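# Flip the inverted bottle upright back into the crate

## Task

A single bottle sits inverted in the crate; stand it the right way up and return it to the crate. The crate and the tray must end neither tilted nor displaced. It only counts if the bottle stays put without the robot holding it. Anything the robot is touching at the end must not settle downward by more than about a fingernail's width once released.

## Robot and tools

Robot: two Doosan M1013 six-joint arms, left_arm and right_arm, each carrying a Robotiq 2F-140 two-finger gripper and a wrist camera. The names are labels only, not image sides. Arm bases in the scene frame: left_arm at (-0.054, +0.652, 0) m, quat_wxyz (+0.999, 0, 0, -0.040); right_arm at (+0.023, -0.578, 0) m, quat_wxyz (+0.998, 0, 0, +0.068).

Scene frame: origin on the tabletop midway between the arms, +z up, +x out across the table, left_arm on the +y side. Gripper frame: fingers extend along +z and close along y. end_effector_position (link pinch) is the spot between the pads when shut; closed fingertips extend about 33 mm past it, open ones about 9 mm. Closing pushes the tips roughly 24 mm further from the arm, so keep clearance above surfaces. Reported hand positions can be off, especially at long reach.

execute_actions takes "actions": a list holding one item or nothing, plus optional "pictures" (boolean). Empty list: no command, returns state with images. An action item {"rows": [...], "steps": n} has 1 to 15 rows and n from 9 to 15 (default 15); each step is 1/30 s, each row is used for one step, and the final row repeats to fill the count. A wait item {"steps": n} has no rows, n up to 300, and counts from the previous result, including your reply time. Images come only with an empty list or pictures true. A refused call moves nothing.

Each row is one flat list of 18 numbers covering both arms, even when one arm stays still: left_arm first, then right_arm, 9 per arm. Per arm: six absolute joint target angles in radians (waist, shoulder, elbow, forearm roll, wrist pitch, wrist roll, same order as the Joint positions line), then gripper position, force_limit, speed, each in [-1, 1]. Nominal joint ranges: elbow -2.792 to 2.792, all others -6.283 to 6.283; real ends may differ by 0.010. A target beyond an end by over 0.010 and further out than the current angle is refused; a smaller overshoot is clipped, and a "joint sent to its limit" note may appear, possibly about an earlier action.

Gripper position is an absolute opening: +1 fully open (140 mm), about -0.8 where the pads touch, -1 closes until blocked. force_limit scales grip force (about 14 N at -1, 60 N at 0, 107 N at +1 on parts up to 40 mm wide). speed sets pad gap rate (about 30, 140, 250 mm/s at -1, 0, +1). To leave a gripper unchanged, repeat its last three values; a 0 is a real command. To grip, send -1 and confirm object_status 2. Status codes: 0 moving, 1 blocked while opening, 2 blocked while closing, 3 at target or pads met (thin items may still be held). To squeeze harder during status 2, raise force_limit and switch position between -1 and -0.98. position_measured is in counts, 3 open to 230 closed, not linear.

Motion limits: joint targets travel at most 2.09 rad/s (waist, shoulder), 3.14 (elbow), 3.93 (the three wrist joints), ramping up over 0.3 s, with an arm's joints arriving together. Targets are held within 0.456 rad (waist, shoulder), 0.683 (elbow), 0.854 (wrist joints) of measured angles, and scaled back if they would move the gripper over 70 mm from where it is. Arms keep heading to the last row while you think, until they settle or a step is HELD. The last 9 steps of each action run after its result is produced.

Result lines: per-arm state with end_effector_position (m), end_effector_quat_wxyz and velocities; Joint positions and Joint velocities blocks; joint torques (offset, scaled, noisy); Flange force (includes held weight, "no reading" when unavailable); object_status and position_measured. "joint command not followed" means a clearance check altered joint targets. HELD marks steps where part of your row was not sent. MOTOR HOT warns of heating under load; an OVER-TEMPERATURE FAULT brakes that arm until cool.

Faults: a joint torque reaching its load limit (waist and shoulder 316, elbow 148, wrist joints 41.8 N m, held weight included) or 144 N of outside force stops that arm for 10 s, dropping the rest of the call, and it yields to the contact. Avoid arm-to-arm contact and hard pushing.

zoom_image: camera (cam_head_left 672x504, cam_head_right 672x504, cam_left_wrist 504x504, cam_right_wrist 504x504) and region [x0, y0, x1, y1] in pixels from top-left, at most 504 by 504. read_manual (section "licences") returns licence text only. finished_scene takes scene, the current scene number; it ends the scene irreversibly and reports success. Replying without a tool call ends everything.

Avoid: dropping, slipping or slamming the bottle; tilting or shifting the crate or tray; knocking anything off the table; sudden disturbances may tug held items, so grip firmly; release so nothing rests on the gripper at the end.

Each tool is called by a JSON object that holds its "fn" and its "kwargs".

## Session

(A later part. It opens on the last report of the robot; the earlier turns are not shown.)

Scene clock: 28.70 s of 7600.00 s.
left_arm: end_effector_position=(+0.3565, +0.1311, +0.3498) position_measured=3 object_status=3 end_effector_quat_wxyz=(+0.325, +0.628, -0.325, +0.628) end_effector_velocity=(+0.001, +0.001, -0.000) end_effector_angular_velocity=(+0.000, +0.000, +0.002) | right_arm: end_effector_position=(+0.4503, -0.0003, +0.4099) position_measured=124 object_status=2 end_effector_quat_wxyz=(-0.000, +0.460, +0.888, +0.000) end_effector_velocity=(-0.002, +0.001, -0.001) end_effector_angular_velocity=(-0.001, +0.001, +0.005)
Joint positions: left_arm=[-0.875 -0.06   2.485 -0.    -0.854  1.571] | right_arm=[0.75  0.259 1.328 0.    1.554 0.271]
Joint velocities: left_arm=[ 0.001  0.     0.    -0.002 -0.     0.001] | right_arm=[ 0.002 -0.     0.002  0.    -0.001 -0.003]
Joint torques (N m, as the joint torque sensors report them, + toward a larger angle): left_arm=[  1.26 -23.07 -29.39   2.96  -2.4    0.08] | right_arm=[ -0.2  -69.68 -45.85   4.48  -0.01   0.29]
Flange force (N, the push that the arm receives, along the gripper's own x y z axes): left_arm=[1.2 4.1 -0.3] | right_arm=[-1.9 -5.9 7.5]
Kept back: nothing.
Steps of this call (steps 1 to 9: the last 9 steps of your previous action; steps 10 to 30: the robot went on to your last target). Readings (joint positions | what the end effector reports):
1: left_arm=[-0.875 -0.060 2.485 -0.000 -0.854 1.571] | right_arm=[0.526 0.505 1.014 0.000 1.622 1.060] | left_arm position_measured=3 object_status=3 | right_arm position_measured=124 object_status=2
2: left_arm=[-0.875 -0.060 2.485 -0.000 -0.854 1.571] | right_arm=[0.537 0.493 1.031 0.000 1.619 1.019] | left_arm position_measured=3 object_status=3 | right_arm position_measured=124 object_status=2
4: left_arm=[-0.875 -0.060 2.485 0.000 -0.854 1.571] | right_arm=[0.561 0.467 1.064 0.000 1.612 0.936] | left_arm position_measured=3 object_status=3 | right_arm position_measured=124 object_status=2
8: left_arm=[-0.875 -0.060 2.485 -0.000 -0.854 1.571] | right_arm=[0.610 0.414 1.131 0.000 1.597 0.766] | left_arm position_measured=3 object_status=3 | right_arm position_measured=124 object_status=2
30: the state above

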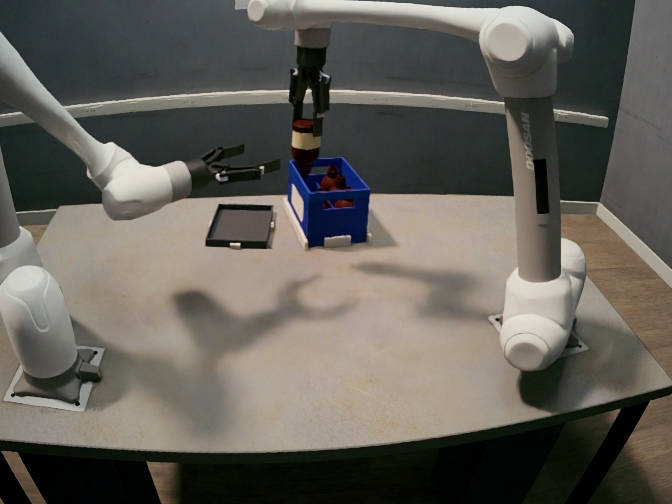

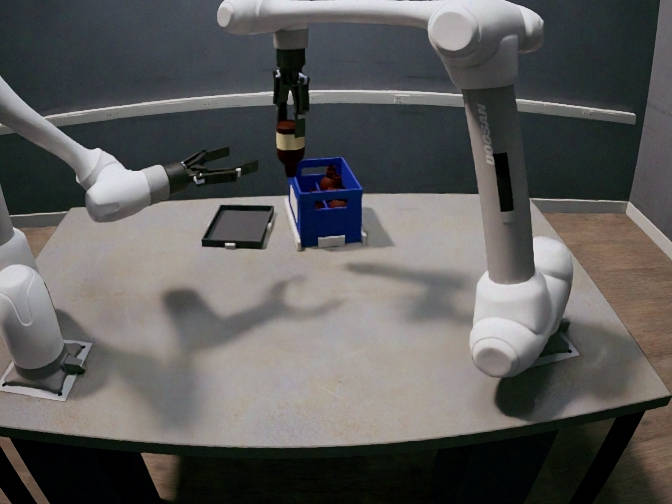

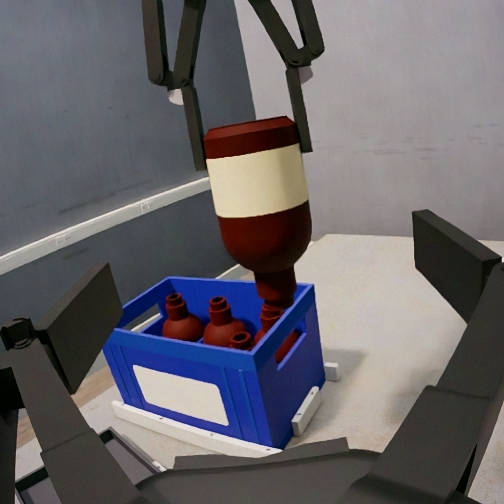

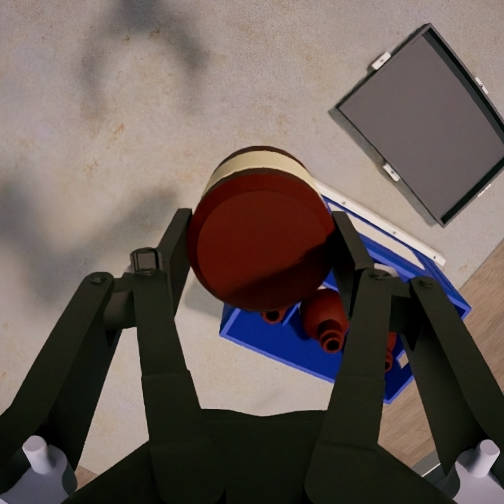

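{"fn": "execute_actions", "kwargs": {"actions": [{"rows": [[-0.88,0.0783,2.3363,0,-0.8438,1.5708,0.6,0,0, 0.7506,0.2591,1.3284,0,1.5541,0.2706,-1,0.5,-0.6]], "steps": 12}]}}

{"fn": "execute_actions", "kwargs": {"actions": [{"rows": [[-0.88,0.1778,2.2156,0,-0.8226,1.5708,0.6,0,0, 0.7506,0.2591,1.3284,0,1.5541,0.2706,-1,0.5,-0.6]], "steps": 15}]}}

{"fn": "execute_actions", "kwargs": {"actions": [{"steps": 16}], "pictures": true}}

Scene clock: 30.13 s of 7600.00 s.
left_arm: end_effector_position=(+0.3617, +0.1235, +0.3511) position_measured=14 object_status=0 end_effector_quat_wxyz=(+0.325, +0.628, -0.325, +0.628) end_effector_velocity=(+0.155, -0.237, +0.031) end_effector_angular_velocity=(-0.017, -0.013, -0.015) | right_arm: end_effector_position=(+0.4502, -0.0003, +0.4099) position_measured=124 object_status=2 end_effector_quat_wxyz=(-0.000, +0.460, +0.888, -0.000) end_effector_velocity=(-0.000, -0.000, +0.000) end_effector_angular_velocity=(-0.000, -0.000, +0.001)
Joint positions: left_arm=[-0.875 -0.046  2.47  -0.    -0.854  1.571] | right_arm=[ 0.751  0.259  1.328 -0.     1.554  0.271]
Joint velocities: left_arm=[-0.015  0.433 -0.466  0.     0.012  0.001] | right_arm=[ 0.    -0.    -0.    -0.     0.    -0.001]
Joint torques (N m, as the joint torque sensors report them, + toward a larger angle): left_arm=[ -8.42   7.06 -43.62   4.45  -2.61   0.23] | right_arm=[  1.03 -69.94 -44.39   4.46   0.04   0.47]
Flange force (N, the push that the arm receives, along the gripper's own x y z axes): left_arm=[4.1 1.2 1.6] | right_arm=[-2.8 -2.3 4.8]
Steps of this call (steps 1 to 15: the robot went on to your last target; steps 16 to 40: nothing new was sent; steps 41 to 43: the first 3 steps of this action). Readings (joint positions | what the end effector reports):
41: left_arm=[-0.875 -0.060 2.485 -0.000 -0.854 1.571] | right_arm=[0.751 0.259 1.328 -0.000 1.554 0.271] | left_arm position_measured=3 object_status=0 | right_arm position_measured=124 object_status=2
42: left_arm=[-0.875 -0.057 2.481 -0.000 -0.854 1.571] | right_arm=[0.751 0.259 1.328 -0.000 1.554 0.271] | left_arm position_measured=6 object_status=0 | right_arm position_measured=124 object_status=2
43: the state above

Scene clock: 30.63 s of 7600.00 s.
left_arm: end_effector_position=(+0.4343, +0.0139, +0.3535) position_measured=53 object_status=3 end_effector_quat_wxyz=(+0.327, +0.627, -0.327, +0.627) end_effector_velocity=(+0.177, -0.254, -0.012) end_effector_angular_velocity=(+0.007, +0.003, -0.001) | right_arm: end_effector_position=(+0.4502, -0.0003, +0.4099) position_measured=124 object_status=2 end_effector_quat_wxyz=(-0.000, +0.460, +0.888, -0.000) end_effector_velocity=(-0.000, -0.001, +0.001) end_effector_angular_velocity=(+0.001, -0.001, -0.000)
Joint positions: left_arm=[-0.88   0.15   2.249  0.    -0.829  1.571] | right_arm=[ 0.751  0.259  1.328 -0.     1.554  0.271]
Joint velocities: left_arm=[-0.001  0.447 -0.533  0.     0.093  0.001] | right_arm=[-0.    -0.002 -0.    -0.     0.     0.   ]
Joint torques (N m, as the joint torque sensors report them, + toward a larger angle): left_arm=[  6.2  -64.58 -21.33   1.9   -2.32   0.03] | right_arm=[  0.69 -70.28 -44.33   4.33   0.17   0.51]
Flange force (N, the push that the arm receives, along the gripper's own x y z axes): left_arm=[-2.2 1.7 1.4] | right_arm=[-2.4 -2.2 4.8]
Steps of this call (steps 1 to 9: the last 9 steps of your previous action; steps 10 to 15: the first 6 steps of this action). Readings (joint positions | what the end effector reports):
10: left_arm=[-0.880 0.077 2.338 -0.000 -0.844 1.571] | right_arm=[0.751 0.259 1.328 -0.000 1.554 0.271] | left_arm position_measured=53 object_status=0 | right_arm position_measured=124 object_status=2
11: left_arm=[-0.880 0.081 2.333 -0.000 -0.843 1.571] | right_arm=[0.751 0.259 1.328 -0.000 1.554 0.271] | left_arm position_measured=53 object_status=3 | right_arm position_measured=124 object_status=2
13: left_arm=[-0.880 0.112 2.296 -0.000 -0.837 1.571] | right_arm=[0.751 0.259 1.328 -0.000 1.554 0.271] | left_arm position_measured=53 object_status=3 | right_arm position_measured=124 object_status=2
15: the state above

Scene clock: 31.17 s of 7600.00 s.
left_arm: end_effector_position=(+0.4454, -0.0021, +0.3530) position_measured=53 object_status=3 end_effector_quat_wxyz=(+0.327, +0.627, -0.327, +0.627) end_effector_velocity=(+0.001, +0.001, -0.000) end_effector_angular_velocity=(-0.000, +0.000, +0.001) | right_arm: end_effector_position=(+0.4502, -0.0003, +0.4099) position_measured=124 object_status=2 end_effector_quat_wxyz=(-0.000, +0.460, +0.888, -0.000) end_effector_velocity=(-0.000, +0.000, -0.000) end_effector_angular_velocity=(+0.000, +0.000, +0.000)
Joint positions: left_arm=[-0.88   0.178  2.216  0.    -0.823  1.571] | right_arm=[ 0.751  0.259  1.328 -0.     1.554  0.271]
Joint velocities: left_arm=[ 0.001  0.001  0.    -0.001 -0.001  0.   ] | right_arm=[-0. -0.  0.  0. -0. -0.]
Joint torques (N m, as the joint torque sensors report them, + toward a larger angle): left_arm=[  0.28 -50.05 -30.47   3.03  -2.3    0.11] | right_arm=[  1.45 -70.18 -44.54   4.37   0.07   0.48]
Flange force (N, the push that the arm receives, along the gripper's own x y z axes): left_arm=[-1.6 0.4 1.5] | right_arm=[-3.5 -2.1 5.1]
Kept back: nothing.
Steps of this call (steps 1 to 9: the last 9 steps of your previous action; steps 10 to 16: the robot went on to your last target). Readings (joint positions | what the end effector reports):
1: left_arm=[-0.880 0.162 2.234 0.000 -0.826 1.571] | right_arm=[0.751 0.259 1.328 -0.000 1.554 0.271] | left_arm position_measured=53 object_status=3 | right_arm position_measured=124 object_status=2
2: left_arm=[-0.880 0.170 2.225 0.000 -0.824 1.571] | right_arm=[0.751 0.259 1.328 -0.000 1.554 0.271] | left_arm position_measured=53 object_status=3 | right_arm position_measured=124 object_status=2
4: left_arm=[-0.880 0.175 2.219 0.000 -0.823 1.571] | right_arm=[0.751 0.259 1.328 -0.000 1.554 0.271] | left_arm position_measured=53 object_status=3 | right_arm position_measured=124 object_status=2
8: left_arm=[-0.880 0.177 2.216 0.000 -0.823 1.571] | right_arm=[0.751 0.259 1.328 -0.000 1.554 0.271] | left_arm position_measured=53 object_status=3 | right_arm position_measured=124 object_status=2
16: the state above

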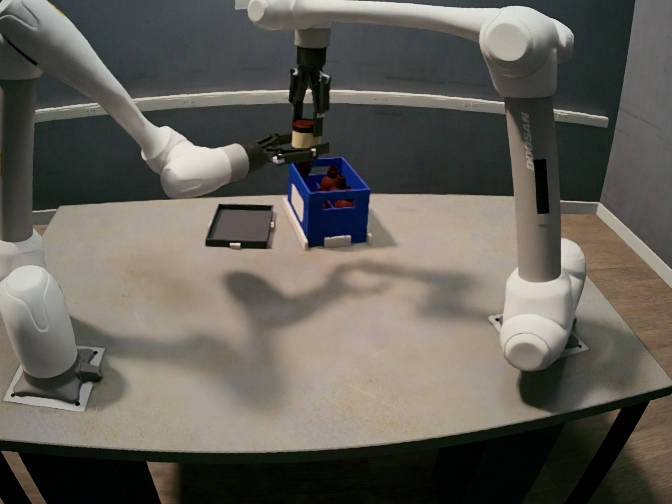

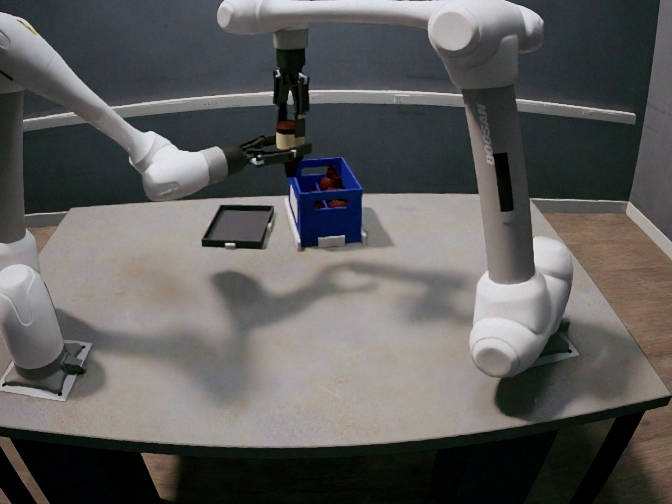

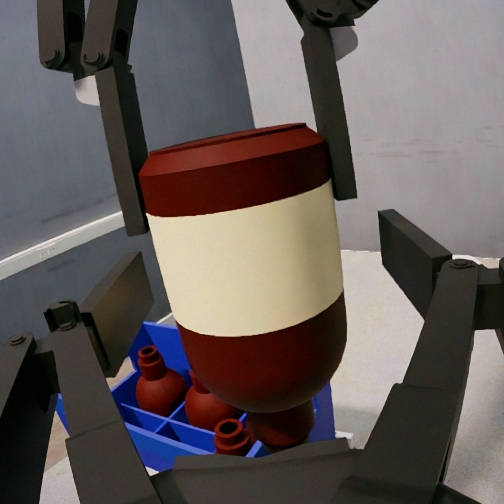

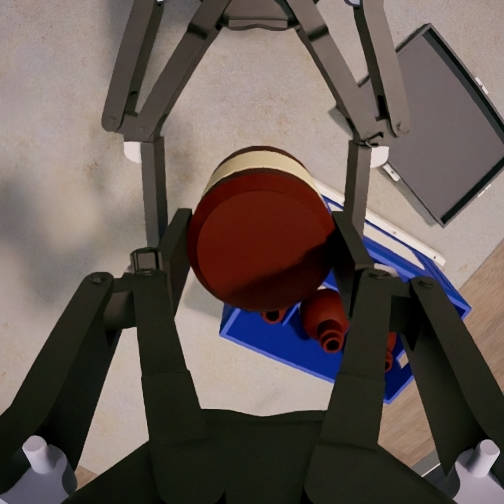

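{"fn": "execute_actions", "kwargs": {"actions": [{"rows": [[-0.875,0.1778,2.2156,0,-0.8226,1.5708,0.15,0,0, 0.7506,0.2591,1.3284,0,1.5541,0.2706,-1,0.5,-0.6]], "steps": 12}]}}

{"fn": "execute_actions", "kwargs": {"actions": [{"steps": 12}], "pictures": true}}

Scene clock: 31.63 s of 7600.00 s.
left_arm: end_effector_position=(+0.4468, -0.0011, +0.3530) position_measured=64 object_status=0 end_effector_quat_wxyz=(+0.326, +0.628, -0.326, +0.628) end_effector_velocity=(+0.020, +0.017, -0.002) end_effector_angular_velocity=(+0.003, +0.000, +0.032) | right_arm: end_effector_position=(+0.4502, -0.0003, +0.4099) position_measured=124 object_status=2 end_effector_quat_wxyz=(-0.000, +0.460, +0.888, -0.000) end_effector_velocity=(+0.000, +0.000, -0.000) end_effector_angular_velocity=(-0.001, +0.000, -0.000)
Joint positions: left_arm=[-0.878  0.178  2.216  0.    -0.823  1.571] | right_arm=[ 0.751  0.259  1.328 -0.     1.554  0.271]
Joint velocities: left_arm=[ 0.032  0.     0.003 -0.001 -0.001  0.002] | right_arm=[-0.     0.001 -0.001 -0.     0.     0.   ]
Joint torques (N m, as the joint torque sensors report them, + toward a larger angle): left_arm=[ -1.3  -48.36 -30.3    2.96  -2.33   0.14] | right_arm=[  1.57 -70.48 -44.56   4.32   0.09   0.5 ]
Flange force (N, the push that the arm receives, along the gripper's own x y z axes): left_arm=[0.4 -1.6 0.4] | right_arm=[-3.6 -1.2 5.4]
Steps of this call (steps 1 to 11: the robot went on to your last target; steps 12 to 14: the first 3 steps of this action). Readings (joint positions | what the end effector reports):
12: left_arm=[-0.880 0.178 2.216 0.000 -0.823 1.571] | right_arm=[0.751 0.259 1.328 -0.000 1.554 0.271] | left_arm position_measured=53 object_status=0 | right_arm position_measured=124 object_status=2
13: left_arm=[-0.879 0.178 2.216 0.000 -0.823 1.571] | right_arm=[0.751 0.259 1.328 -0.000 1.554 0.271] | left_arm position_measured=57 object_status=0 | right_arm position_measured=124 object_status=2
14: the state above

Scene clock: 32.03 s of 7600.00 s.
left_arm: end_effector_position=(+0.4487, +0.0004, +0.3530) position_measured=110 object_status=3 end_effector_quat_wxyz=(+0.325, +0.628, -0.325, +0.628) end_effector_velocity=(+0.000, +0.001, -0.000) end_effector_angular_velocity=(+0.001, +0.000, +0.000) | right_arm: end_effector_position=(+0.4502, -0.0003, +0.4099) position_measured=124 object_status=2 end_effector_quat_wxyz=(-0.000, +0.460, +0.888, -0.000) end_effector_velocity=(-0.001, +0.001, -0.000) end_effector_angular_velocity=(+0.000, +0.001, +0.001)
Joint positions: left_arm=[-0.875  0.178  2.216  0.    -0.823  1.571] | right_arm=[ 0.751  0.259  1.328 -0.     1.554  0.271]
Joint velocities: left_arm=[ 0.001 -0.001  0.001  0.001  0.    -0.001] | right_arm=[ 0.001  0.001 -0.     0.001  0.     0.   ]
Joint torques (N m, as the joint torque sensors report them, + toward a larger angle): left_arm=[  1.34 -49.48 -30.43   2.98  -2.42   0.09] | right_arm=[  0.67 -70.36 -44.36   4.36   0.11   0.61]
Flange force (N, the push that the arm receives, along the gripper's own x y z axes): left_arm=[-0.2 2.6 1.0] | right_arm=[-2.3 -1.7 5.0]
Kept back: nothing.
Steps of this call (steps 1 to 9: the last 9 steps of your previous action; steps 10 to 12: the robot went on to your last target). Readings (joint positions | what the end effector reports):
1: left_arm=[-0.877 0.178 2.216 0.000 -0.823 1.571] | right_arm=[0.751 0.259 1.328 -0.000 1.554 0.271] | left_arm position_measured=72 object_status=0 | right_arm position_measured=124 object_status=2
2: left_arm=[-0.876 0.178 2.216 0.000 -0.823 1.571] | right_arm=[0.751 0.259 1.328 -0.000 1.554 0.271] | left_arm position_measured=79 object_status=0 | right_arm position_measured=124 object_status=2
4: left_arm=[-0.876 0.178 2.216 0.000 -0.823 1.571] | right_arm=[0.751 0.259 1.328 -0.000 1.554 0.271] | left_arm position_measured=95 object_status=0 | right_arm position_measured=124 object_status=2
8: left_arm=[-0.875 0.178 2.216 0.000 -0.823 1.571] | right_arm=[0.751 0.259 1.328 -0.000 1.554 0.271] | left_arm position_measured=110 object_status=0 | right_arm position_measured=124 object_status=2
12: the state above

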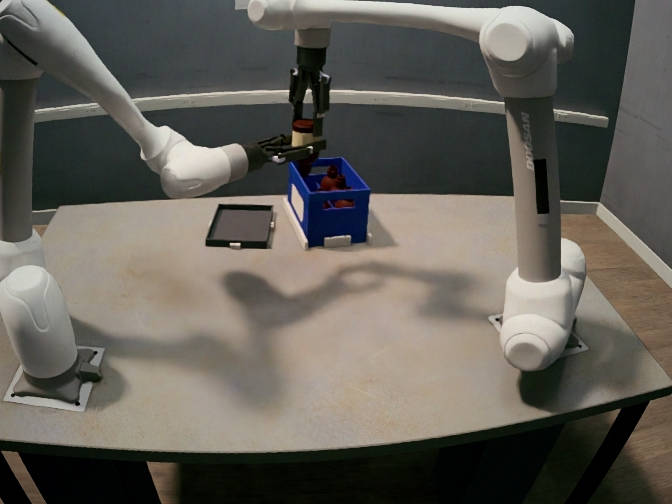

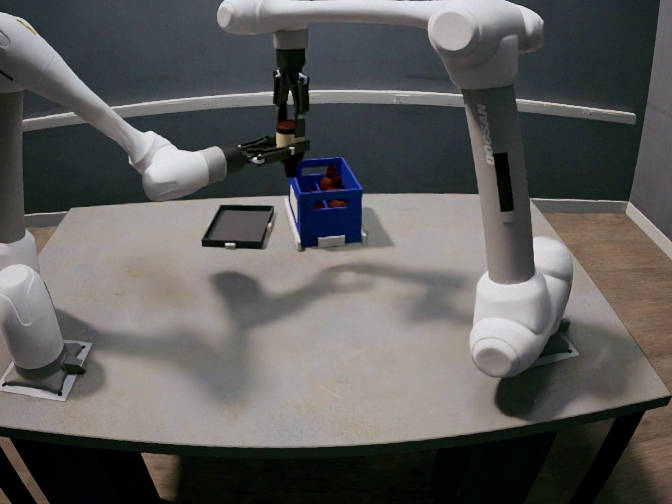

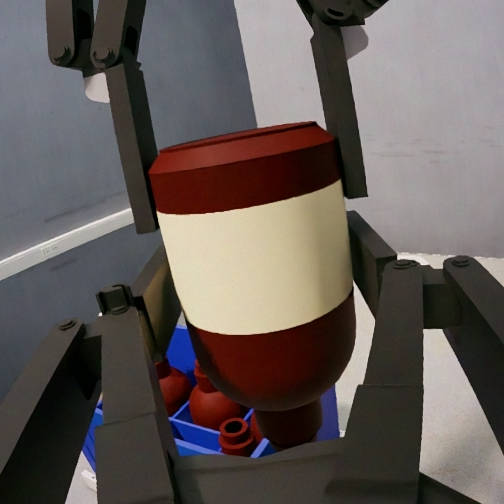

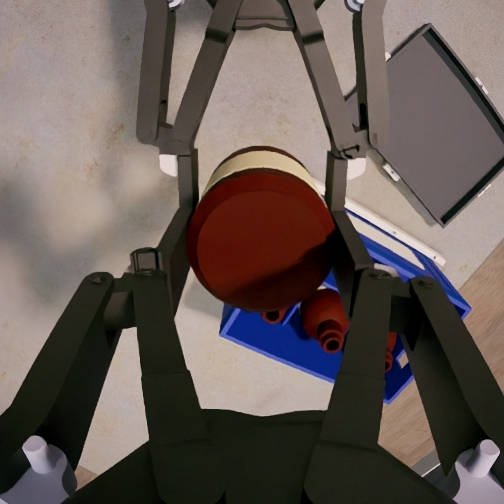

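Centered. Close left.

{"fn": "execute_actions", "kwargs": {"actions": [{"rows": [[-0.875,0.1778,2.2156,0,-0.8226,1.5708,-1,0.5,-0.6, 0.7506,0.2591,1.3284,0,1.5541,0.2706,-1,0.5,-0.6]], "steps": 15}]}}

{"fn": "execute_actions", "kwargs": {"actions": [{"steps": 10}]}}

Scene clock: 32.53 s of 7600.00 s.
left_arm: end_effector_position=(+0.4487, +0.0004, +0.3530) position_measured=122 object_status=0 end_effector_quat_wxyz=(+0.325, +0.628, -0.325, +0.628) end_effector_velocity=(+0.000, -0.000, +0.001) end_effector_angular_velocity=(-0.001, -0.001, -0.000) | right_arm: end_effector_position=(+0.4503, -0.0003, +0.4099) position_measured=124 object_status=2 end_effector_quat_wxyz=(+0.000, +0.460, +0.888, +0.000) end_effector_velocity=(-0.000, -0.000, +0.001) end_effector_angular_velocity=(+0.000, +0.000, +0.000)
Joint positions: left_arm=[-0.875  0.178  2.216 -0.    -0.823  1.571] | right_arm=[ 0.751  0.259  1.328 -0.     1.554  0.271]
Joint velocities: left_arm=[ 0.    -0.    -0.001  0.     0.     0.   ] | right_arm=[ 0.    -0.    -0.001  0.     0.002  0.   ]
Joint torques (N m, as the joint torque sensors report them, + toward a larger angle): left_arm=[  3.72 -48.5  -32.82   1.52  -2.21   0.24] | right_arm=[  6.43 -70.98 -42.83   6.84   1.47   0.67]
Flange force (N, the push that the arm receives, along the gripper's own x y z axes): left_arm=[-0.5 3.4 -4.8] | right_arm=[-9.2 3.3 4.4]
Steps of this call (steps 1 to 9: the robot went on to your last target; steps 10 to 15: the first 6 steps of this action). Readings (joint positions | what the end effector reports):
10: left_arm=[-0.875 0.178 2.216 -0.000 -0.823 1.571] | right_arm=[0.751 0.259 1.328 -0.000 1.554 0.271] | left_arm position_measured=110 object_status=0 | right_arm position_measured=124 object_status=2
11: left_arm=[-0.875 0.178 2.216 -0.000 -0.823 1.571] | right_arm=[0.751 0.259 1.328 -0.000 1.554 0.271] | left_arm position_measured=111 object_status=0 | right_arm position_measured=124 object_status=2
13: left_arm=[-0.875 0.178 2.216 -0.000 -0.823 1.571] | right_arm=[0.751 0.259 1.328 -0.000 1.554 0.271] | left_arm position_measured=119 object_status=0 | right_arm position_measured=124 object_status=2
15: the state above

Scene clock: 32.87 s of 7600.00 s.
left_arm: end_effector_position=(+0.4487, +0.0004, +0.3530) position_measured=123 object_status=2 end_effector_quat_wxyz=(+0.325, +0.628, -0.325, +0.628) end_effector_velocity=(+0.000, -0.000, +0.000) end_effector_angular_velocity=(-0.001, +0.001, +0.001) | right_arm: end_effector_position=(+0.4503, -0.0003, +0.4099) position_measured=124 object_status=2 end_effector_quat_wxyz=(+0.000, +0.460, +0.888, +0.000) end_effector_velocity=(-0.000, -0.000, -0.001) end_effector_angular_velocity=(-0.001, +0.001, -0.001)
Joint positions: left_arm=[-0.875  0.178  2.216 -0.    -0.823  1.571] | right_arm=[ 0.751  0.259  1.328 -0.     1.554  0.271]
Joint velocities: left_arm=[-0.     0.    -0.    -0.001 -0.001 -0.001] | right_arm=[-0.     0.     0.001  0.    -0.     0.001]
Joint torques (N m, as the joint torque sensors report them, + toward a larger angle): left_arm=[  4.39 -47.8  -32.93   1.69  -2.21   0.15] | right_arm=[  7.96 -71.52 -43.12   7.65   1.18   0.56]
Flange force (N, the push that the arm receives, along the gripper's own x y z axes): left_arm=[-0.4 5.8 -5.4] | right_arm=[-10.8 4.8 4.8]
Kept back: nothing.
Steps of this call (steps 1 to 9: the last 9 steps of your previous action; step 10: the robot went on to your last target). Readings (joint positions | what the end effector reports):
1: left_arm=[-0.875 0.178 2.216 -0.000 -0.823 1.571] | right_arm=[0.751 0.259 1.328 -0.000 1.554 0.271] | left_arm position_measured=122 object_status=0 | right_arm position_measured=124 object_status=2
2: left_arm=[-0.875 0.178 2.216 -0.000 -0.823 1.571] | right_arm=[0.751 0.259 1.328 -0.000 1.554 0.271] | left_arm position_measured=122 object_status=0 | right_arm position_measured=124 object_status=2
4: left_arm=[-0.875 0.178 2.216 -0.000 -0.823 1.571] | right_arm=[0.751 0.259 1.328 -0.000 1.554 0.271] | left_arm position_measured=122 object_status=0 | right_arm position_measured=124 object_status=2
8: left_arm=[-0.875 0.178 2.216 -0.000 -0.823 1.571] | right_arm=[0.751 0.259 1.328 -0.000 1.554 0.271] | left_arm position_measured=123 object_status=0 | right_arm position_measured=124 object_status=2
10: the state above

{"fn": "execute_actions", "kwargs": {"actions": [{"rows": [[-0.875,0.1778,2.2156,0,-0.8226,1.5708,-1,0.5,-0.6, 0.7506,0.2591,1.3284,0,1.5541,0.2706,0.2,0.5,0],[-0.875,0.1778,2.2156,0,-0.8226,1.5708,-1,0.5,-0.6, 0.7506,0.2591,1.3284,0,1.5541,0.2706,0.2,0.5,0],[-0.875,0.1778,2.2156,0,-0.8226,1.5708,-1,0.5,-0.6, 0.7506,0.2591,1.3284,0,1.5541,0.2706,0.2,0.5,0],[-0.875,0.1778,2.2156,0,-0.8226,1.5708,-1,0.5,-0.6, 0.7506,0.2591,1.3284,0,1.5541,0.2706,0.2,0.5,0],[-0.875,0.1778,2.2156,0,-0.8226,1.5708,-1,0.5,-0.6, 0.7506,0.2591,1.3284,0,1.5541,0.2706,0.2,0.5,0],[-0.875,0.1778,2.2156,0,-0.8226,1.5708,-1,0.5,-0.6, 0.7506,0.272,1.1322,0,1.7374,0.2706,0.2,0.5,0]], "steps": 15}]}}

{"fn": "execute_actions", "kwargs": {"actions": [{"steps": 14}]}}

{"fn": "execute_actions", "kwargs": {"actions": [{"rows": [[-0.875,0.1778,2.2156,0,-0.8226,-1.5708,-1,0.5,-0.6, 0.7506,0.272,1.1322,0,1.7374,0.2706,0.2,0.5,0]], "steps": 15}]}}

{"fn": "execute_actions", "kwargs": {"actions": [{"steps": 35}], "pictures": true}}

Scene clock: 33.93 s of 7600.00 s.
left_arm: end_effector_position=(+0.4488, +0.0005, +0.3530) position_measured=123 object_status=2 end_effector_quat_wxyz=(+0.325, +0.628, -0.325, +0.628) end_effector_velocity=(-0.001, +0.000, -0.001) end_effector_angular_velocity=(+0.001, +0.001, -0.001) | right_arm: end_effector_position=(+0.4500, -0.0003, +0.4100) position_measured=104 object_status=0 end_effector_quat_wxyz=(-0.000, +0.460, +0.888, -0.000) end_effector_velocity=(-0.003, -0.004, +0.007) end_effector_angular_velocity=(-0.012, +0.009, -0.001)
Joint positions: left_arm=[-0.875  0.178  2.216 -0.    -0.823  1.571] | right_arm=[0.751 0.259 1.328 0.    1.554 0.271]
Joint velocities: left_arm=[-0.    -0.     0.001  0.001 -0.    -0.001] | right_arm=[-0.     0.    -0.012 -0.     0.027  0.   ]
Joint torques (N m, as the joint torque sensors report them, + toward a larger angle): left_arm=[ -0.13 -48.83 -31.08   3.05  -3.05  -0.07] | right_arm=[  0.33 -66.48 -42.25   4.01   0.28   0.56]
Flange force (N, the push that the arm receives, along the gripper's own x y z axes): left_arm=[-0.6 0.7 0.1] | right_arm=[-2.4 -2.1 3.0]
Steps of this call (steps 1 to 15: the robot went on to your last target; steps 16 to 26: nothing new was sent; steps 27 to 32: the first 6 steps of this action). Readings (joint positions | what the end effector reports):
27: left_arm=[-0.875 0.178 2.216 -0.000 -0.823 1.571] | right_arm=[0.751 0.259 1.328 0.000 1.554 0.271] | left_arm position_measured=123 object_status=2 | right_arm position_measured=124 object_status=0
28: left_arm=[-0.875 0.178 2.216 -0.000 -0.823 1.571] | right_arm=[0.751 0.259 1.328 0.000 1.554 0.271] | left_arm position_measured=123 object_status=2 | right_arm position_measured=124 object_status=0
30: left_arm=[-0.875 0.178 2.216 -0.000 -0.823 1.571] | right_arm=[0.751 0.259 1.328 0.000 1.554 0.271] | left_arm position_measured=123 object_status=2 | right_arm position_measured=107 object_status=0
32: the state above

Scene clock: 34.40 s of 7600.00 s.
left_arm: end_effector_position=(+0.4488, +0.0005, +0.3530) position_measured=123 object_status=2 end_effector_quat_wxyz=(+0.325, +0.628, -0.325, +0.628) end_effector_velocity=(+0.002, -0.000, +0.002) end_effector_angular_velocity=(-0.004, +0.001, +0.003) | right_arm: end_effector_position=(+0.4502, -0.0002, +0.5091) position_measured=104 object_status=3 end_effector_quat_wxyz=(-0.000, +0.460, +0.888, -0.000) end_effector_velocity=(-0.000, -0.000, +0.009) end_effector_angular_velocity=(+0.001, -0.001, +0.000)
Joint positions: left_arm=[-0.875  0.178  2.216 -0.    -0.823  1.571] | right_arm=[0.751 0.272 1.134 0.    1.736 0.271]
Joint velocities: left_arm=[ 0.001  0.    -0.003 -0.003 -0.    -0.001] | right_arm=[ 0.     0.001 -0.019 -0.     0.016  0.   ]
Joint torques (N m, as the joint torque sensors report them, + toward a larger angle): left_arm=[  0.34 -52.35 -32.4    2.81  -3.24   0.03] | right_arm=[  1.15 -69.02 -41.74   4.19   0.1    0.52]
Flange force (N, the push that the arm receives, along the gripper's own x y z axes): left_arm=[-4.3 0.1 2.2] | right_arm=[-2.5 -0.4 2.7]
Kept back: nothing.
Steps of this call (steps 1 to 9: the last 9 steps of your previous action; steps 10 to 14: the robot went on to your last target). Readings (joint positions | what the end effector reports):
1: left_arm=[-0.875 0.178 2.216 -0.000 -0.823 1.571] | right_arm=[0.751 0.259 1.324 0.000 1.560 0.271] | left_arm position_measured=123 object_status=2 | right_arm position_measured=104 object_status=0
2: left_arm=[-0.875 0.178 2.216 -0.000 -0.823 1.571] | right_arm=[0.751 0.260 1.307 0.000 1.575 0.271] | left_arm position_measured=123 object_status=2 | right_arm position_measured=104 object_status=0
4: left_arm=[-0.875 0.178 2.216 -0.000 -0.823 1.571] | right_arm=[0.751 0.264 1.248 0.000 1.629 0.271] | left_arm position_measured=123 object_status=2 | right_arm position_measured=104 object_status=0
8: left_arm=[-0.875 0.178 2.216 -0.000 -0.823 1.571] | right_arm=[0.751 0.270 1.157 0.000 1.714 0.271] | left_arm position_measured=123 object_status=2 | right_arm position_measured=104 object_status=3
14: the state above

Scene clock: 34.60 s of 7600.00 s.
left_arm: end_effector_position=(+0.4488, +0.0005, +0.3530) position_measured=123 object_status=2 end_effector_quat_wxyz=(+0.379, +0.654, -0.268, +0.597) end_effector_velocity=(+0.001, -0.001, +0.002) end_effector_angular_velocity=(-1.216, +1.714, +0.001) | right_arm: end_effector_position=(+0.4502, -0.0003, +0.5098) position_measured=104 object_status=3 end_effector_quat_wxyz=(-0.000, +0.460, +0.888, -0.000) end_effector_velocity=(-0.001, -0.000, +0.001) end_effector_angular_velocity=(+0.000, +0.001, +0.001)
Joint positions: left_arm=[-0.875  0.178  2.216 -0.    -0.823  1.394] | right_arm=[0.751 0.272 1.132 0.    1.737 0.271]
Joint velocities: left_arm=[ 0.    -0.001 -0.002 -0.     0.    -2.102] | right_arm=[ 0.    -0.001 -0.001  0.001  0.002 -0.001]
Joint torques (N m, as the joint torque sensors report them, + toward a larger angle): left_arm=[  0.37 -51.18 -32.06   2.8   -3.16  -0.01] | right_arm=[  1.41 -68.67 -42.33   4.35   0.01   0.57]
Flange force (N, the push that the arm receives, along the gripper's own x y z axes): left_arm=[-2.2 -0.1 0.8] | right_arm=[-3.7 -2.4 2.9]
Steps of this call (steps 1 to 6: the first 6 steps of this action). Readings (joint positions | what the end effector reports):
1: left_arm=[-0.875 0.178 2.216 -0.000 -0.823 1.571] | right_arm=[0.751 0.272 1.133 0.000 1.737 0.271] | left_arm position_measured=123 object_status=2 | right_arm position_measured=104 object_status=3
2: left_arm=[-0.875 0.178 2.216 -0.000 -0.823 1.564] | right_arm=[0.751 0.272 1.133 0.000 1.737 0.271] | left_arm position_measured=123 object_status=2 | right_arm position_measured=104 object_status=3
4: left_arm=[-0.875 0.178 2.216 -0.000 -0.823 1.508] | right_arm=[0.751 0.272 1.133 0.000 1.737 0.271] | left_arm position_measured=123 object_status=2 | right_arm position_measured=104 object_status=3
6: the state above

Scene clock: 35.77 s of 7600.00 s.
left_arm: end_effector_position=(+0.4488, +0.0005, +0.3530) position_measured=123 object_status=2 end_effector_quat_wxyz=(+0.628, +0.325, +0.628, -0.325) end_effector_velocity=(-0.001, -0.000, -0.000) end_effector_angular_velocity=(-0.005, +0.009, -0.001) | right_arm: end_effector_position=(+0.4502, -0.0003, +0.5099) position_measured=104 object_status=3 end_effector_quat_wxyz=(-0.000, +0.460, +0.888, -0.000) end_effector_velocity=(+0.000, -0.000, -0.000) end_effector_angular_velocity=(-0.001, +0.000, -0.001)
Joint positions: left_arm=[-0.875  0.178  2.216  0.    -0.823 -1.57 ] | right_arm=[ 0.751  0.272  1.132 -0.     1.737  0.271]
Joint velocities: left_arm=[-0.    -0.     0.001  0.001  0.001 -0.011] | right_arm=[-0.     0.001  0.    -0.     0.     0.   ]
Joint torques (N m, as the joint torque sensors report them, + toward a larger angle): left_arm=[  0.07 -50.32 -32.29   2.91  -3.15  -0.2 ] | right_arm=[  1.12 -68.18 -42.29   4.39  -0.03   0.48]
Flange force (N, the push that the arm receives, along the gripper's own x y z axes): left_arm=[1.4 -0.4 -0.9] | right_arm=[-3.4 -2.8 2.8]
Kept back: nothing.
Steps of this call (steps 1 to 9: the last 9 steps of your previous action; steps 10 to 35: the robot went on to your last target). Readings (joint positions | what the end effector reports):
1: left_arm=[-0.875 0.178 2.216 -0.000 -0.823 1.315] | right_arm=[0.751 0.272 1.132 0.000 1.737 0.271] | left_arm position_measured=123 object_status=2 | right_arm position_measured=104 object_status=3
2: left_arm=[-0.875 0.178 2.216 -0.000 -0.823 1.222] | right_arm=[0.751 0.272 1.132 -0.000 1.737 0.271] | left_arm position_measured=123 object_status=2 | right_arm position_measured=104 object_status=3
4: left_arm=[-0.875 0.178 2.216 -0.000 -0.823 0.998] | right_arm=[0.751 0.272 1.132 -0.000 1.737 0.271] | left_arm position_measured=123 object_status=2 | right_arm position_measured=104 object_status=3
8: left_arm=[-0.875 0.178 2.216 -0.000 -0.823 0.551] | right_arm=[0.751 0.272 1.132 -0.000 1.737 0.271] | left_arm position_measured=123 object_status=2 | right_arm position_measured=104 object_status=3
35: the state above

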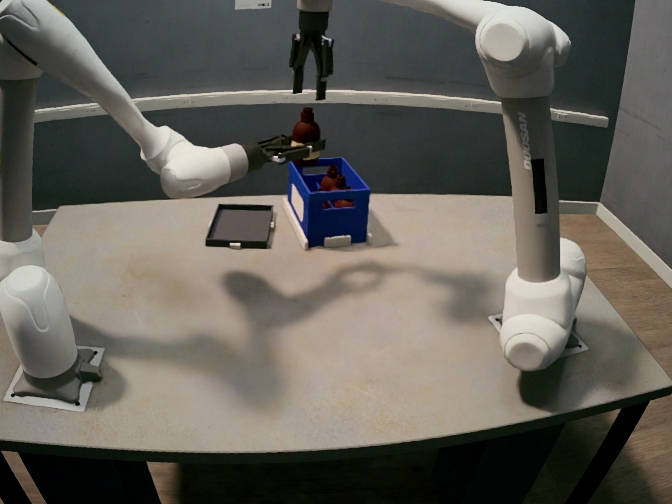

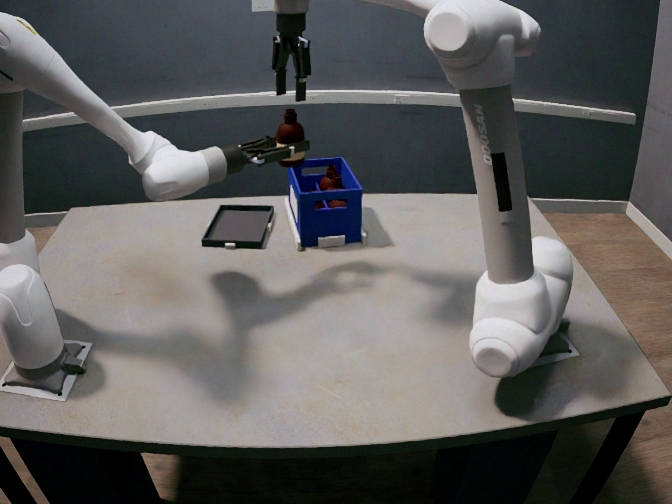

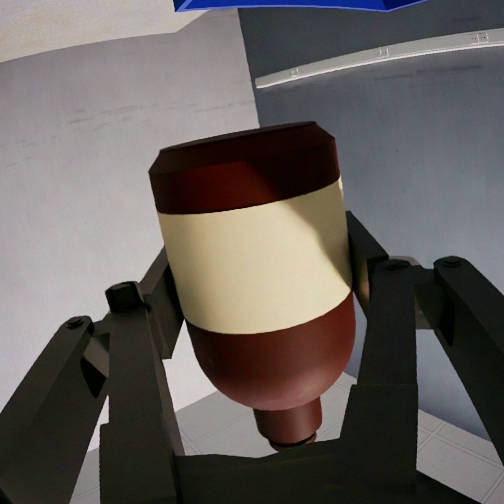

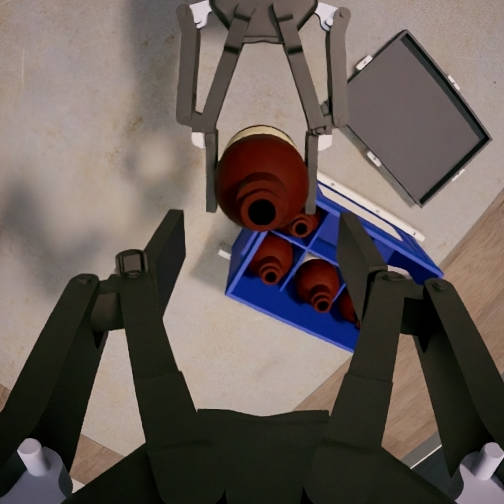

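{"fn": "zoom_image", "kwargs": {"camera": "cam_head_left", "region": [240, 50, 380, 180]}}

Region (240, 50, 380, 180) of cam_head_left's 672x504 image, scaled by 3.600, with more detail than that image has; it fills the top 468 rows of this view, and the rest is white.

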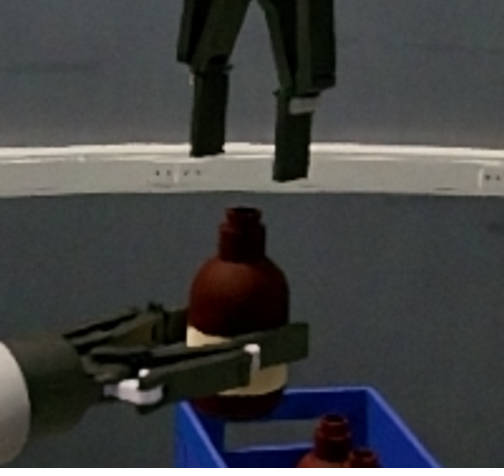

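{"fn": "execute_actions", "kwargs": {"actions": [{"rows": [[-0.875,0.1778,2.2156,0,-0.8226,-1.5708,-1,0.5,-0.6, 0.7506,0.272,1.1322,0,1.7374,0.2706,-0.15,0.5,0],[-0.875,0.1778,2.2156,0,-0.8226,-1.5708,-1,0.5,-0.6, 0.7506,0.272,1.1322,0,1.7374,0.2706,-0.15,0.5,0],[-0.875,0.1778,2.2156,0,-0.8226,-1.5708,-1,0.5,-0.6, 0.7506,0.2605,1.2532,0,1.6279,0.2706,-0.15,0.5,0]], "steps": 15}]}}

{"fn": "execute_actions", "kwargs": {"actions": [{"steps": 15}], "pictures": true}}

{"fn": "zoom_image", "kwargs": {"camera": "cam_head_left", "region": [240, 50, 380, 180]}}

Scene clock: 36.83 s of 7600.00 s.
left_arm: end_effector_position=(+0.4488, +0.0005, +0.3530) position_measured=123 object_status=2 end_effector_quat_wxyz=(+0.628, +0.325, +0.628, -0.325) end_effector_velocity=(+0.000, +0.001, -0.000) end_effector_angular_velocity=(-0.000, +0.001, +0.001) | right_arm: end_effector_position=(+0.4508, +0.0004, +0.4867) position_measured=137 object_status=0 end_effector_quat_wxyz=(-0.000, +0.460, +0.888, -0.000) end_effector_velocity=(+0.001, +0.001, -0.413) end_effector_angular_velocity=(-0.022, +0.019, +0.001)
Joint positions: left_arm=[-0.875  0.178  2.216  0.    -0.823 -1.571] | right_arm=[ 0.751  0.268  1.18  -0.     1.694  0.271]
Joint velocities: left_arm=[ 0.    -0.     0.001 -0.002 -0.    -0.   ] | right_arm=[-0.    -0.07   0.835  0.001 -0.735 -0.001]
Joint torques (N m, as the joint torque sensors report them, + toward a larger angle): left_arm=[  0.05 -51.91 -32.02   2.92  -3.19   0.  ] | right_arm=[  0.33 -50.49 -29.26   2.9   -0.07   0.52]
Flange force (N, the push that the arm receives, along the gripper's own x y z axes): left_arm=[3.5 0.2 1.7] | right_arm=[-2.3 -4.0 3.9]
Steps of this call (steps 1 to 26: the robot went on to your last target; steps 27 to 32: the first 6 steps of this action). Readings (joint positions | what the end effector reports):
27: left_arm=[-0.875 0.178 2.216 0.000 -0.823 -1.571] | right_arm=[0.751 0.272 1.132 -0.000 1.737 0.271] | left_arm position_measured=123 object_status=2 | right_arm position_measured=104 object_status=0
28: left_arm=[-0.875 0.178 2.216 0.000 -0.823 -1.571] | right_arm=[0.751 0.272 1.132 -0.000 1.737 0.271] | left_arm position_measured=123 object_status=2 | right_arm position_measured=107 object_status=0
30: left_arm=[-0.875 0.178 2.216 0.000 -0.823 -1.571] | right_arm=[0.751 0.272 1.137 -0.000 1.733 0.271] | left_arm position_measured=123 object_status=2 | right_arm position_measured=122 object_status=0
32: the state above

Scene clock: 37.33 s of 7600.00 s.
left_arm: end_effector_position=(+0.4488, +0.0005, +0.3530) position_measured=123 object_status=2 end_effector_quat_wxyz=(+0.628, +0.325, +0.628, -0.325) end_effector_velocity=(+0.000, -0.000, +0.001) end_effector_angular_velocity=(-0.001, -0.003, +0.001) | right_arm: end_effector_position=(+0.4502, -0.0003, +0.4510) position_measured=148 object_status=3 end_effector_quat_wxyz=(+0.000, +0.460, +0.888, -0.000) end_effector_velocity=(+0.000, -0.000, +0.001) end_effector_angular_velocity=(+0.001, -0.001, +0.001)
Joint positions: left_arm=[-0.875  0.178  2.216  0.    -0.823 -1.571] | right_arm=[ 0.751  0.261  1.253 -0.     1.628  0.271]
Joint velocities: left_arm=[-0.    -0.    -0.001 -0.001 -0.001  0.003] | right_arm=[-0.    -0.001  0.     0.    -0.001 -0.001]
Joint torques (N m, as the joint torque sensors report them, + toward a larger angle): left_arm=[  0.81 -51.37 -32.     2.92  -3.2    0.12] | right_arm=[  1.11 -69.3  -42.63   4.48   0.36   0.52]
Flange force (N, the push that the arm receives, along the gripper's own x y z axes): left_arm=[2.7 -1.3 1.4] | right_arm=[-2.5 -0.2 2.2]
Kept back: nothing.
Steps of this call (steps 1 to 9: the last 9 steps of your previous action; steps 10 to 15: the robot went on to your last target). Readings (joint positions | what the end effector reports):
1: left_arm=[-0.875 0.178 2.216 0.000 -0.823 -1.571] | right_arm=[0.751 0.266 1.206 -0.000 1.671 0.271] | left_arm position_measured=123 object_status=2 | right_arm position_measured=145 object_status=0
2: left_arm=[-0.875 0.178 2.216 0.000 -0.823 -1.571] | right_arm=[0.751 0.264 1.226 -0.000 1.654 0.271] | left_arm position_measured=123 object_status=2 | right_arm position_measured=148 object_status=0
4: left_arm=[-0.875 0.178 2.216 0.000 -0.823 -1.571] | right_arm=[0.751 0.262 1.245 -0.000 1.635 0.271] | left_arm position_measured=123 object_status=2 | right_arm position_measured=148 object_status=0
8: left_arm=[-0.875 0.178 2.216 0.000 -0.823 -1.571] | right_arm=[0.751 0.261 1.252 -0.000 1.629 0.271] | left_arm position_measured=123 object_status=2 | right_arm position_measured=148 object_status=3
15: the state above

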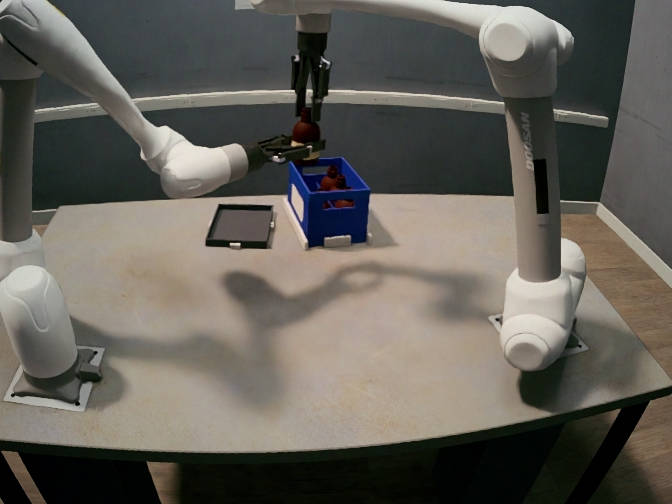

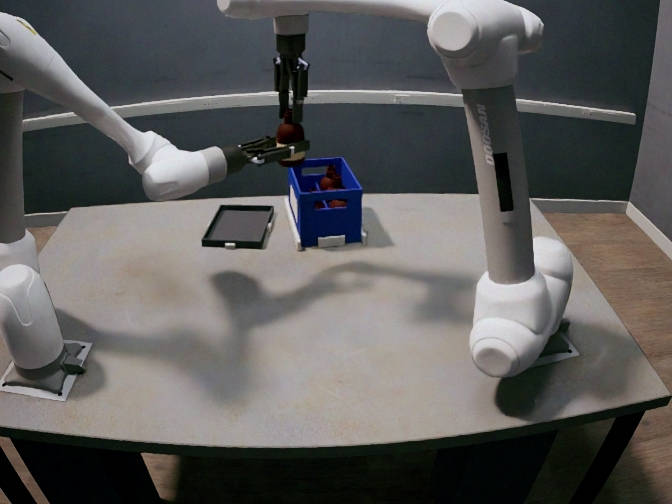

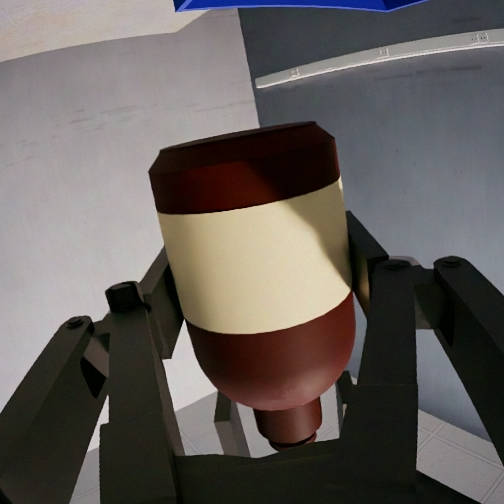

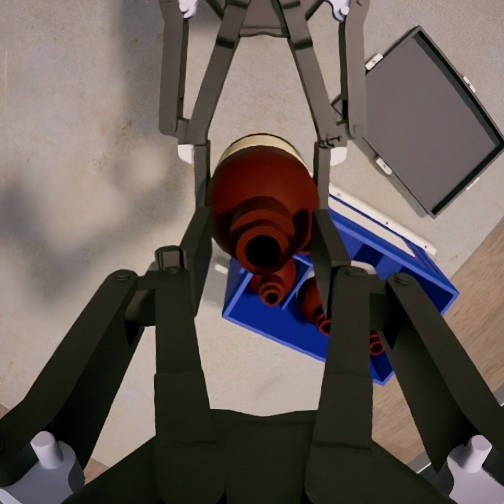

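Region (240, 50, 380, 180) of cam_head_left's 672x504 image, scaled by 3.600, with more detail than that image has; it fills the top 468 rows of this view, and the rest is white.

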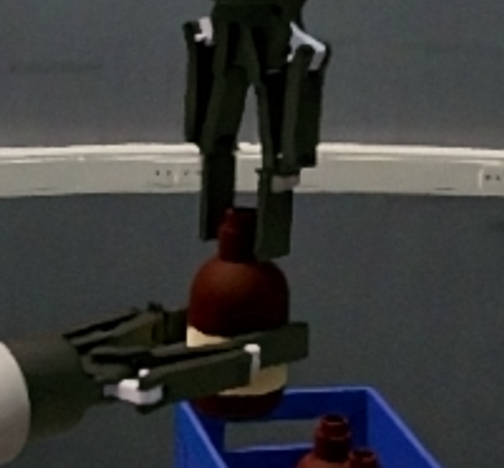

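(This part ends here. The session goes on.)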